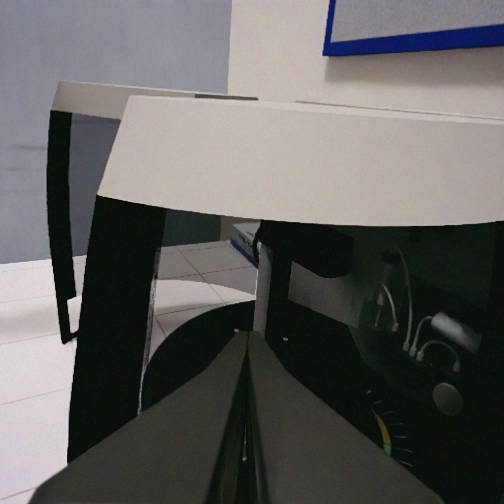

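Emit:
execute_actions([
  {"rows": [[0.33,0.015,0,0,0.03,-0.04,-1,0.04,-0.015,0,-0.015,0.06,0,-1],[0.37,0.015,0,0,0.04,-0.05,-1,0.06,-0.005,0.005,-0.008,0.085,0,-1],[0.42,0.015,0,0,0.05,-0.06,-1,0.087,0.006,0.01,0,0.108,0,-1],[0.48,0.015,0,0,0.06,-0.07,-1,0.114,0.017,0.015,0.005,0.128,0,-1],[0.54,0.015,0,0,0.07,-0.07,-1,0.141,0.028,0.02,0.01,0.147,0,-1],[0.6,0.015,0,0,0.08,-0.07,-1,0.168,0.039,0.02,0.015,0.166,0,-1],[0.66,0.015,0,0,0.09,-0.07,-1,0.195,0.05,0.02,0.02,0.185,0,-1],[0.72,0.015,0,0.02,0.1,-0.07,-1,0.222,0.061,0.02,0.025,0.204,0,-1],[0.77,0.015,-0.02,0.04,0.11,-0.07,-1,0.249,0.072,0.02,0.03,0.223,0,-1],[0.81,0.015,-0.05,0.06,0.12,-0.07,-1,0.276,0.083,0.02,0.035,0.242,0,-1],[0.84,0.015,-0.08,0.08,0.13,-0.07,-1,0.303,0.094,0.02,0.04,0.26,0,-1],[0.86,0.015,-0.12,0.1,0.13,-0.07,-1,0.33,0.105,0.02,0.045,0.275,0,-1],[0.875,0.015,-0.16,0.12,0.13,-0.07,-1,0.357,0.116,0.02,0.049,0.283,0,-1],[0.883,0.015,-0.2,0.14,0.13,-0.07,-1,0.385,0.127,0.02,0.049,0.283,0,-1],[0.883,0.015,-0.24,0.16,0.13,-0.07,-1,0.413,0.137,0.02,0.049,0.283,0,-1]], "steps": 15},
], pictures=false)

Emit:
execute_actions([
  {"steps": 8},
])

Scene clock: 572.87 s of 4800.00 s.
left_arm: end_effector_position=(+0.2193, +0.3621, +0.3943) grip_measured=-0.977 end_effector_quat_wxyz=(+0.711, +0.097, +0.694, -0.064) | right_arm: end_effector_position=(+0.1947, -0.1080, +0.2673) grip_measured=-0.995 end_effector_quat_wxyz=(+0.627, -0.348, +0.606, +0.345)
Joint positions: left_arm=[ 0.831  0.716  0.867 -0.112  1.058  0.014  0.001] | right_arm=[ 0.872  0.766  0.366  0.425 -0.296 -0.011  0.   ]
Joint velocities: left_arm=[ 0.305 -0.002 -1.516  0.945  0.168 -0.007  0.   ] | right_arm=[ 0.95   0.408 -0.007  0.125  0.623 -0.168 -0.   ]
Motor temperatures (°C, as the motors report them): left_arm=[17 19 20 26 20 18] | right_arm=[18 20 23 24 18 17]
Steps of this call (steps 1 to 30: the robot went on to your last target; steps 31 to 90: nothing new was sent; then 15.17 s passed at rest; steps 91 to 105: all 15 steps of this action). Readings (joint positions):
91: left_arm=[0.156 0.716 1.053 -0.327 0.879 0.090] | right_arm=[0.476 0.617 0.366 0.314 -0.732 -0.011]
92: left_arm=[0.174 0.716 1.053 -0.327 0.887 0.084] | right_arm=[0.482 0.617 0.366 0.315 -0.712 -0.011]
94: left_arm=[0.257 0.716 1.053 -0.327 0.911 0.063] | right_arm=[0.519 0.619 0.366 0.322 -0.655 -0.011]
98: left_arm=[0.530 0.716 1.053 -0.323 0.965 0.031] | right_arm=[0.645 0.665 0.366 0.364 -0.523 -0.011]
105: the state above

Scene clock: 573.13 s of 4800.00 s.
left_arm: end_effector_position=(+0.2263, +0.3707, +0.3556) grip_measured=-0.977 end_effector_quat_wxyz=(+0.699, +0.083, +0.705, -0.087) | right_arm: end_effector_position=(+0.1899, -0.0980, +0.2615) grip_measured=-0.995 end_effector_quat_wxyz=(+0.619, -0.352, +0.611, +0.346)
Joint positions: left_arm=[ 0.844  0.728  0.744 -0.034  1.083  0.01   0.001] | right_arm=[ 0.932  0.793  0.366  0.434 -0.243 -0.011  0.   ]
Joint velocities: left_arm=[ 0.012 -0.002 -0.002  0.315  0.022  0.007  0.   ] | right_arm=[ 0.002 -0.017  0.007  0.066  0.037 -0.007 -0.   ]
Motor temperatures (°C, as the motors report them): left_arm=[17 19 20 26 20 18] | right_arm=[18 20 23 24 18 17]
Steps of this call (steps 1 to 8: the robot went on to your last target). Readings (joint positions):
1: left_arm=[0.839 0.716 0.820 -0.091 1.063 0.013] | right_arm=[0.900 0.779 0.366 0.428 -0.281 -0.011]
2: left_arm=[0.842 0.719 0.784 -0.084 1.067 0.012] | right_arm=[0.918 0.787 0.366 0.428 -0.271 -0.011]
4: left_arm=[0.844 0.727 0.748 -0.077 1.072 0.011] | right_arm=[0.930 0.793 0.366 0.430 -0.257 -0.011]
8: the state above
camera_calibration (this result's frames):
cam_left_wrist: T_world_to_cam=[[-0.145711, -0.972671, 0.180776, 0.339254], [-0.688603, -0.0314874, -0.724454, 0.445624], [0.710348, -0.230044, -0.665196, 0.258539], [0, 0, 0, 1]] pos_world=[0.172639, 0.40349, 0.433485]
cam_right_wrist: T_world_to_cam=[[0.867618, -0.495404, 0.0425803, -0.227521], [-0.1584, -0.35655, -0.920751, 0.270259], [0.471326, 0.792115, -0.387821, 0.195379], [0, 0, 0, 1]] pos_world=[0.148123, -0.171117, 0.334301]

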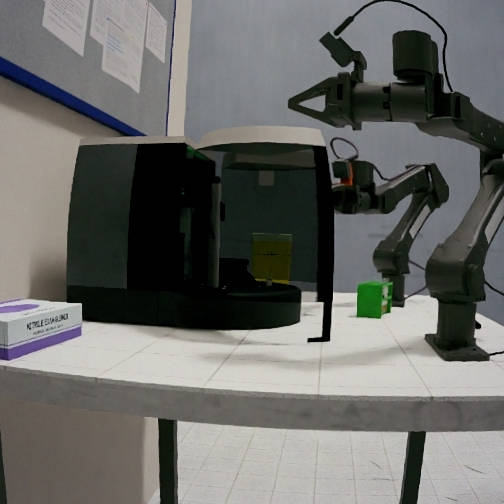

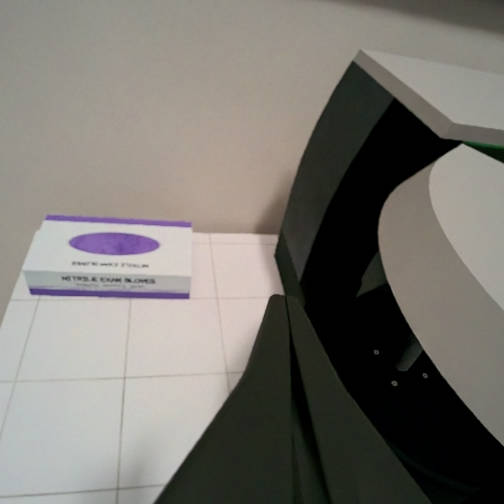

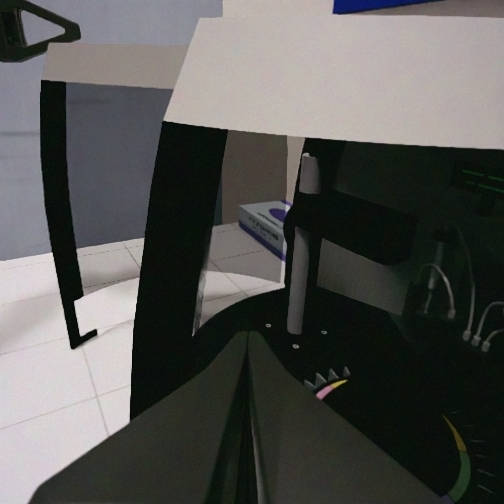

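Emit:
execute_actions([
  {"rows": [[0,-0.005,-0.01,0.04,0.008,0,-1,0.007,0.025,0.03,0.008,0.015,0,-1],[0,-0.005,-0.03,0.055,0.008,0,-1,0.007,0.043,0.037,0.015,0.015,0,-1],[0,-0.005,-0.05,0.07,0.008,0,-1,0.007,0.061,0.044,0.022,0.015,0,-1],[0,-0.005,-0.075,0.085,0.008,0,-1,0.007,0.079,0.051,0.029,0.015,0,-1],[0,-0.005,-0.1,0.1,0.008,0,-1,0.007,0.097,0.058,0.036,0.015,0,-1],[0,-0.005,-0.125,0.115,0.008,0,-1,0.007,0.115,0.065,0.043,0.015,0,-1],[0,-0.005,-0.15,0.13,0.008,0,-1,0.007,0.133,0.072,0.05,0.015,0,-1],[0,-0.005,-0.175,0.145,0.008,0,-1,0.007,0.151,0.079,0.057,0.015,0,-1],[0,-0.005,-0.2,0.16,0.008,0,-1,0.007,0.169,0.086,0.064,0.015,0,-1],[0,-0.005,-0.22,0.17,0.008,0,-1,0.007,0.187,0.093,0.071,0.015,0,-1],[0,-0.005,-0.24,0.176,0.008,0,-1,0.007,0.204,0.1,0.078,0.015,0,-1],[0,-0.005,-0.255,0.176,0.008,0,-1,0.007,0.22,0.106,0.084,0.015,0,-1],[0,-0.005,-0.265,0.176,0.008,0,-1,0.007,0.234,0.112,0.089,0.015,0,-1],[0,-0.005,-0.265,0.176,0.008,0,-1,0.007,0.246,0.117,0.092,0.015,0,-1],[0,-0.005,-0.265,0.176,0.008,0,-1,0.007,0.254,0.12,0.094,0.015,0,-1]], "steps": 15},
], pictures=false)

Emit:
execute_actions([
  {"steps": 8},
])

Scene clock: 590.90 s of 4800.00 s.
left_arm: end_effector_position=(+0.2310, +0.3747, +0.2723) grip_measured=-0.977 end_effector_quat_wxyz=(+0.694, +0.081, +0.709, -0.097) | right_arm: end_effector_position=(+0.2247, -0.0651, +0.2595) grip_measured=-0.995 end_effector_quat_wxyz=(+0.616, -0.351, +0.617, +0.342)
Joint positions: left_arm=[0.844 0.728 0.424 0.265 1.093 0.01  0.001] | right_arm=[ 0.932  1.074  0.472  0.594 -0.234 -0.011  0.   ]
Joint velocities: left_arm=[ 0.002  0.017 -0.217  0.168 -0.007 -0.051 -0.   ] | right_arm=[ 0.002  0.452  0.159  0.286 -0.007 -0.007  0.   ]
Motor temperatures (°C, as the motors report them): left_arm=[17 18 21 26 20 18] | right_arm=[18 20 24 25 18 17]
Steps of this call (steps 1 to 30: the robot went on to your last target; steps 31 to 90: nothing new was sent; then 14.27 s passed at rest; steps 91 to 105: all 15 steps of this action). Readings (joint positions):
91: left_arm=[0.844 0.728 0.744 0.006 1.093 0.010] | right_arm=[0.932 0.795 0.366 0.439 -0.234 -0.011]
92: left_arm=[0.844 0.728 0.741 0.019 1.093 0.010] | right_arm=[0.932 0.801 0.366 0.446 -0.234 -0.011]
94: left_arm=[0.844 0.728 0.717 0.063 1.093 0.010] | right_arm=[0.932 0.832 0.378 0.462 -0.234 -0.011]
98: left_arm=[0.844 0.728 0.601 0.162 1.093 0.010] | right_arm=[0.932 0.926 0.416 0.507 -0.234 -0.011]
105: the state above

Scene clock: 591.17 s of 4800.00 s.
left_arm: end_effector_position=(+0.2310, +0.3747, +0.2768) grip_measured=-0.977 end_effector_quat_wxyz=(+0.702, +0.092, +0.701, -0.085) | right_arm: end_effector_position=(+0.2278, -0.0622, +0.2605) grip_measured=-0.995 end_effector_quat_wxyz=(+0.618, -0.350, +0.615, +0.343)
Joint positions: left_arm=[0.844 0.728 0.419 0.309 1.093 0.01  0.001] | right_arm=[ 0.932  1.099  0.48   0.618 -0.234 -0.011  0.   ]
Joint velocities: left_arm=[ 0.002 -0.017 -0.012  0.022  0.022 -0.051 -0.001] | right_arm=[-0.012 -0.007  0.012 -0.007 -0.051  0.022 -0.   ]
Motor temperatures (°C, as the motors report them): left_arm=[17 18 21 26 20 18] | right_arm=[18 20 24 25 18 17]
Steps of this call (steps 1 to 8: the robot went on to your last target). Readings (joint positions):
1: left_arm=[0.844 0.728 0.419 0.270 1.093 0.010] | right_arm=[0.932 1.086 0.477 0.602 -0.234 -0.011]
2: left_arm=[0.844 0.728 0.419 0.276 1.093 0.010] | right_arm=[0.932 1.094 0.479 0.607 -0.234 -0.011]
4: left_arm=[0.844 0.728 0.419 0.293 1.093 0.010] | right_arm=[0.932 1.099 0.480 0.614 -0.234 -0.011]
8: the state above
camera_calibration (this result's frames):
cam_left_wrist: T_world_to_cam=[[-0.157358, -0.973383, 0.166626, 0.36497], [-0.680463, -0.0154073, -0.732621, 0.386239], [0.715688, -0.228667, -0.659926, 0.200502], [0, 0, 0, 1]] pos_world=[0.176756, 0.407055, 0.35447]
cam_right_wrist: T_world_to_cam=[[0.863058, -0.503455, 0.0408014, -0.24157], [-0.16628, -0.359464, -0.918225, 0.2891], [0.476951, 0.785696, -0.393953, 0.148671], [0, 0, 0, 1]] pos_world=[0.185652, -0.134508, 0.333885]

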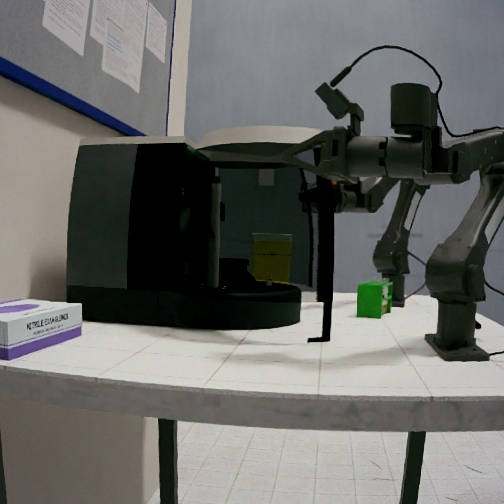

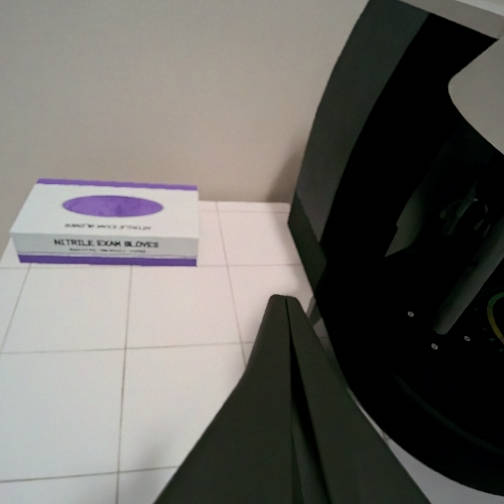

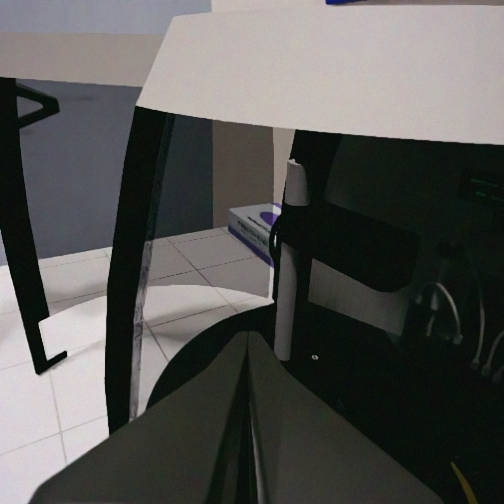

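Emit:
execute_actions([
  {"rows": [[-0.015,-0.005,0,0.01,0,0,-1,0.008,0.02,0.033,0.005,0.01,0,-1],[-0.035,-0.005,0,0.01,0,0,-1,0.009,0.032,0.04,0.008,0.01,0,-1],[-0.055,-0.005,0,0.01,0,0,-1,0.01,0.044,0.047,0.011,0.01,0,-1],[-0.075,-0.005,0,0.01,0,0,-1,0.011,0.056,0.054,0.014,0.01,0,-1],[-0.095,-0.005,0,0.01,0,0,-1,0.012,0.068,0.061,0.017,0.01,0,-1],[-0.113,-0.005,0,0.01,0,0,-1,0.013,0.079,0.067,0.02,0.01,0,-1],[-0.129,-0.005,0,0.01,0,0,-1,0.014,0.089,0.073,0.023,0.01,0,-1],[-0.143,-0.005,0,0.01,0,0,-1,0.015,0.098,0.078,0.026,0.01,0,-1],[-0.155,-0.005,0,0.01,0,0,-1,0.016,0.106,0.083,0.028,0.01,0,-1],[-0.167,-0.005,0,0.01,0,0,-1,0.017,0.114,0.087,0.03,0.01,0,-1],[-0.179,-0.005,0,0.01,0,0,-1,0.018,0.121,0.091,0.032,0.01,0,-1],[-0.191,-0.005,0,0.01,0,0,-1,0.019,0.127,0.095,0.034,0.01,0,-1],[-0.203,-0.005,0,0.01,0,0,-1,0.02,0.133,0.098,0.035,0.01,0,-1],[-0.215,-0.005,0,0.01,0,0,-1,0.02,0.138,0.101,0.036,0.01,0,-1],[-0.227,-0.005,0,0.01,0,0,-1,0.02,0.142,0.104,0.037,0.01,0,-1]], "steps": 15},
], pictures=false)

Emit:
execute_actions([
  {"steps": 8},
])

Scene clock: 620.27 s of 4800.00 s.
left_arm: end_effector_position=(+0.2387, +0.3087, +0.2783) grip_measured=-0.977 end_effector_quat_wxyz=(+0.689, +0.178, +0.683, -0.166) | right_arm: end_effector_position=(+0.2321, -0.0333, +0.2690) grip_measured=-0.995 end_effector_quat_wxyz=(+0.617, -0.366, +0.594, +0.365)
Joint positions: left_arm=[0.602 0.728 0.419 0.319 1.092 0.01  0.001] | right_arm=[ 0.96   1.23   0.56   0.698 -0.269 -0.011  0.   ]
Joint velocities: left_arm=[-0.398  0.012 -0.007 -0.037 -0.022 -0.022 -0.   ] | right_arm=[ 0.051  0.149  0.095  0.198 -0.139  0.051 -0.001]
Motor temperatures (°C, as the motors report them): left_arm=[17 18 21 27 20 18] | right_arm=[18 20 24 27 18 17]
Steps of this call (steps 1 to 30: the robot went on to your last target; steps 31 to 90: nothing new was sent; then 25.60 s passed at rest; steps 91 to 105: all 15 steps of this action). Readings (joint positions):
91: left_arm=[0.842 0.728 0.419 0.319 1.093 0.010] | right_arm=[0.932 1.100 0.480 0.623 -0.231 -0.011]
92: left_arm=[0.835 0.728 0.419 0.319 1.093 0.010] | right_arm=[0.932 1.104 0.482 0.625 -0.231 -0.011]
94: left_arm=[0.800 0.728 0.419 0.319 1.092 0.010] | right_arm=[0.935 1.124 0.494 0.631 -0.231 -0.011]
98: left_arm=[0.710 0.728 0.419 0.319 1.092 0.010] | right_arm=[0.943 1.183 0.530 0.653 -0.232 -0.011]
105: the state above

Scene clock: 620.53 s of 4800.00 s.
left_arm: end_effector_position=(+0.2388, +0.3030, +0.2785) grip_measured=-0.977 end_effector_quat_wxyz=(+0.688, +0.185, +0.681, -0.173) | right_arm: end_effector_position=(+0.2311, -0.0303, +0.2711) grip_measured=-0.995 end_effector_quat_wxyz=(+0.618, -0.369, +0.588, +0.370)
Joint positions: left_arm=[0.581 0.728 0.419 0.32  1.091 0.01  0.001] | right_arm=[ 0.962  1.241  0.566  0.713 -0.281 -0.011  0.   ]
Joint velocities: left_arm=[-0.007 -0.017 -0.007  0.037  0.022  0.037  0.001] | right_arm=[ 0.002 -0.007 -0.002 -0.007  0.007 -0.007 -0.   ]
Motor temperatures (°C, as the motors report them): left_arm=[17 18 21 27 20 18] | right_arm=[18 20 24 27 18 17]
Steps of this call (steps 1 to 8: the robot went on to your last target). Readings (joint positions):
1: left_arm=[0.590 0.728 0.419 0.320 1.091 0.010] | right_arm=[0.961 1.234 0.563 0.702 -0.273 -0.011]
2: left_arm=[0.585 0.728 0.419 0.320 1.091 0.010] | right_arm=[0.962 1.237 0.565 0.706 -0.276 -0.011]
4: left_arm=[0.581 0.728 0.419 0.320 1.091 0.010] | right_arm=[0.962 1.240 0.566 0.710 -0.279 -0.011]
8: the state above
camera_calibration (this result's frames):
cam_left_wrist: T_world_to_cam=[[-0.404301, -0.900974, 0.157438, 0.335748], [-0.654658, 0.164857, -0.737729, 0.332295], [0.63872, -0.401333, -0.656482, 0.249414], [0, 0, 0, 1]] pos_world=[0.193977, 0.347817, 0.35602]
cam_right_wrist: T_world_to_cam=[[0.897906, -0.437129, 0.0518025, -0.237831], [-0.114657, -0.345876, -0.931248, 0.302829], [0.424993, 0.830234, -0.360684, 0.130497], [0, 0, 0, 1]] pos_world=[0.192811, -0.107564, 0.341398]

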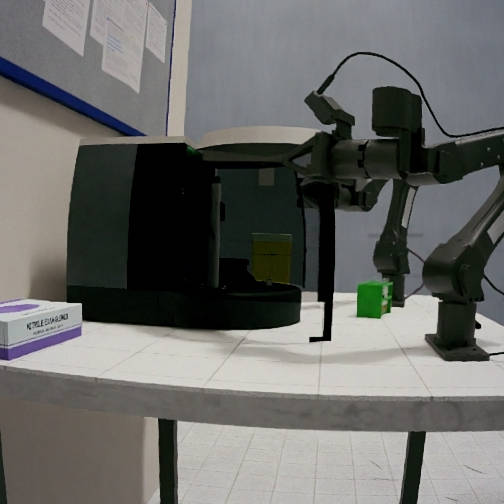

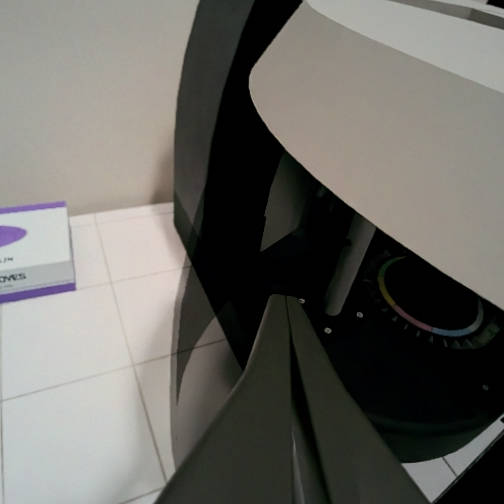

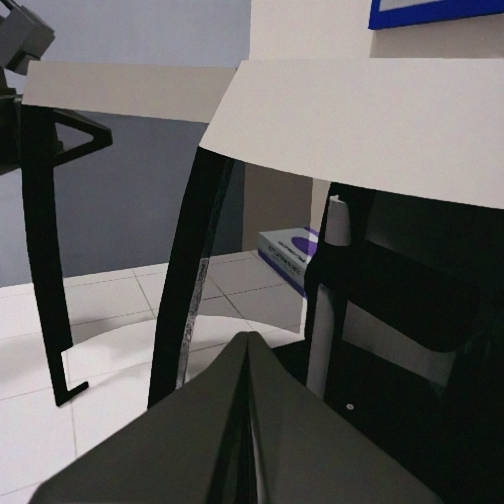

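Emit:
zoom_image(camera="cam_low", region=[180, 120, 350, 340])

Emit:
zoom_image(camera="cam_left_wrist", region=[300, 0, 504, 120])

Region (180, 120, 350, 340) of cam_low's 504x504 image, scaled by 2.291, with more detail than that image has; it fills the left 389 columns of this view, and the rest is white.

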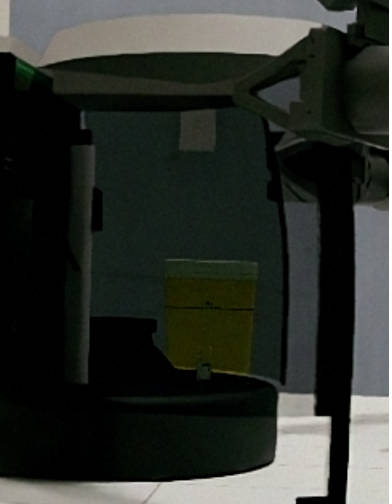

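Region (300, 0, 504, 120) of cam_left_wrist's 504x504 image, scaled by 2.471, with more detail than that image has; it fills the top 296 rows of this view, and the rest is white.

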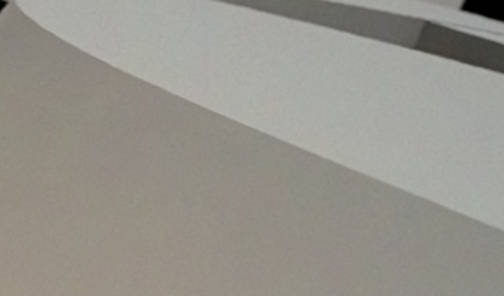

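Emit:
execute_actions([
  {"rows": [[-0.02,-0.01,-0.002,-0.004,-0.004,0,-1,0.04,-0.01,0.02,0,0,0,-1],[-0.035,-0.018,-0.004,-0.008,-0.008,0,-1,0.09,-0.01,0.02,0,0,0,-1],[-0.05,-0.026,-0.006,-0.012,-0.012,0,-1,0.15,0,0.02,0.01,0.04,0,-1],[-0.065,-0.034,-0.008,-0.016,-0.016,0,-1,0.21,0.02,0.02,0.025,0.09,0,-1],[-0.08,-0.042,-0.01,-0.02,-0.02,0,-1,0.27,0.045,0.025,0.04,0.15,0,-1],[-0.095,-0.05,-0.012,-0.024,-0.024,0,-1,0.33,0.07,0.03,0.055,0.21,0,-1],[-0.11,-0.058,-0.014,-0.028,-0.028,0,-1,0.39,0.1,0.035,0.07,0.27,0,-1],[-0.125,-0.066,-0.016,-0.032,-0.032,0,-1,0.44,0.13,0.04,0.085,0.33,0,-1],[-0.14,-0.074,-0.018,-0.036,-0.036,0,-1,0.48,0.16,0.045,0.1,0.39,0,-1],[-0.155,-0.082,-0.02,-0.04,-0.04,0,-1,0.51,0.19,0.05,0.112,0.45,0,-1],[-0.17,-0.09,-0.022,-0.044,-0.044,0,-1,0.53,0.22,0.055,0.122,0.51,0,-1],[-0.185,-0.098,-0.024,-0.048,-0.048,0,-1,0.54,0.245,0.06,0.13,0.57,0,-1],[-0.2,-0.106,-0.026,-0.051,-0.052,0,-1,0.54,0.267,0.064,0.136,0.62,0,-1],[-0.215,-0.112,-0.028,-0.053,-0.055,0,-1,0.54,0.285,0.067,0.138,0.66,0,-1],[-0.23,-0.118,-0.03,-0.055,-0.055,0,-1,0.54,0.296,0.067,0.138,0.689,0,-1]], "steps": 15},
], pictures=false)

Emit:
execute_actions([
  {"steps": 15},
])

Scene clock: 658.73 s of 4800.00 s.
left_arm: end_effector_position=(+0.2217, +0.2439, +0.2859) grip_measured=-0.977 end_effector_quat_wxyz=(+0.683, +0.243, +0.654, -0.216) | right_arm: end_effector_position=(+0.1412, +0.0484, +0.2100) grip_measured=-0.995 end_effector_quat_wxyz=(+0.647, -0.291, +0.653, +0.267)
Joint positions: left_arm=[0.343 0.611 0.402 0.257 1.003 0.01  0.001] | right_arm=[ 1.614  1.577  0.613  0.937  0.661 -0.011  0.   ]
Joint velocities: left_arm=[-0.525 -0.252 -0.105 -0.198 -0.198  0.037 -0.   ] | right_arm=[-0.002  0.706  0.027  0.271  2.689  0.066 -0.   ]
Motor temperatures (°C, as the motors report them): left_arm=[17 18 21 27 20 18] | right_arm=[18 20 25 26 18 17]
Steps of this call (steps 1 to 30: the robot went on to your last target; steps 31 to 90: nothing new was sent; then 34.70 s passed at rest; steps 91 to 105: all 15 steps of this action). Readings (joint positions):
91: left_arm=[0.578 0.728 0.419 0.320 1.088 0.010] | right_arm=[0.968 1.241 0.566 0.715 -0.282 -0.011]
92: left_arm=[0.571 0.728 0.419 0.320 1.083 0.010] | right_arm=[0.986 1.241 0.566 0.715 -0.278 -0.011]
94: left_arm=[0.544 0.723 0.419 0.317 1.071 0.010] | right_arm=[1.078 1.244 0.566 0.721 -0.231 -0.011]
98: left_arm=[0.470 0.685 0.419 0.297 1.048 0.010] | right_arm=[1.362 1.323 0.580 0.802 0.020 -0.011]
105: the state above

Scene clock: 659.23 s of 4800.00 s.
left_arm: end_effector_position=(+0.2193, +0.2374, +0.2817) grip_measured=-0.977 end_effector_quat_wxyz=(+0.676, +0.244, +0.658, -0.226) | right_arm: end_effector_position=(+0.1841, -0.0100, +0.2062) grip_measured=-0.995 end_effector_quat_wxyz=(+0.693, -0.143, +0.694, +0.127)
Joint positions: left_arm=[0.312 0.597 0.396 0.23  0.988 0.01  0.001] | right_arm=[ 1.614  1.617  0.614  0.991  1.086 -0.011  0.   ]
Joint velocities: left_arm=[-0.002 -0.017 -0.007  0.051 -0.007 -0.007 -0.002] | right_arm=[-0.002  0.002 -0.002 -0.007  0.095  0.081 -0.001]
Motor temperatures (°C, as the motors report them): left_arm=[17 18 21 27 20 18] | right_arm=[18 20 25 26 18 17]
Steps of this call (steps 1 to 15: the robot went on to your last target). Readings (joint positions):
1: left_arm=[0.328 0.604 0.399 0.251 1.001 0.010] | right_arm=[1.614 1.597 0.614 0.942 0.748 -0.011]
2: left_arm=[0.318 0.600 0.397 0.246 0.999 0.010] | right_arm=[1.614 1.610 0.614 0.943 0.820 -0.011]
4: left_arm=[0.312 0.597 0.396 0.240 0.996 0.010] | right_arm=[1.614 1.617 0.614 0.950 0.922 -0.011]
8: left_arm=[0.312 0.597 0.396 0.234 0.991 0.010] | right_arm=[1.614 1.617 0.614 0.978 1.029 -0.011]
15: the state above
camera_calibration (this result's frames):
cam_left_wrist: T_world_to_cam=[[-0.549854, -0.822664, 0.144513, 0.285224], [-0.60583, 0.273699, -0.747033, 0.298854], [0.575004, -0.498309, -0.64889, 0.272431], [0, 0, 0, 1]] pos_world=[0.181238, 0.288603, 0.358813]
cam_right_wrist: T_world_to_cam=[[0.393295, -0.917968, 0.0515162, -0.0952761], [-0.34879, -0.20081, -0.915435, 0.285286], [0.850685, 0.342068, -0.399155, 0.0348784], [0, 0, 0, 1]] pos_world=[0.107306, -0.0421029, 0.279991]

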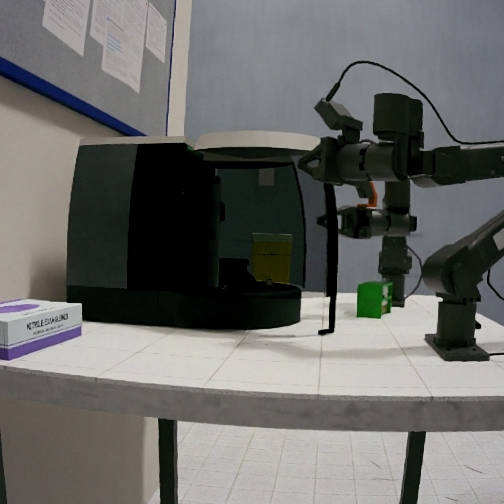

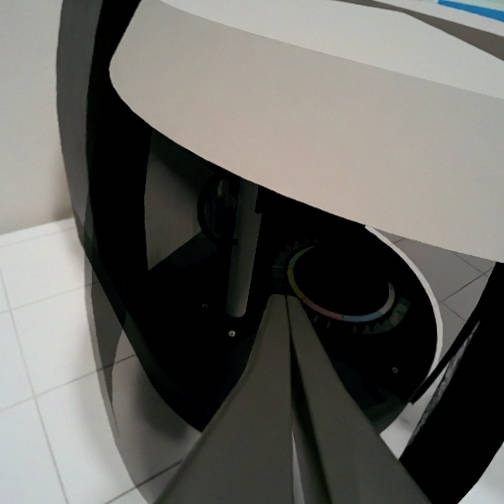

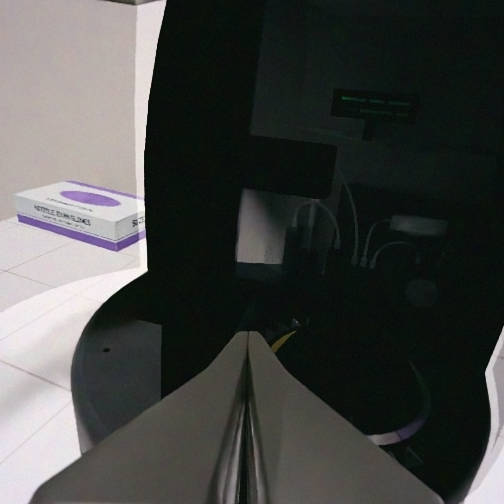

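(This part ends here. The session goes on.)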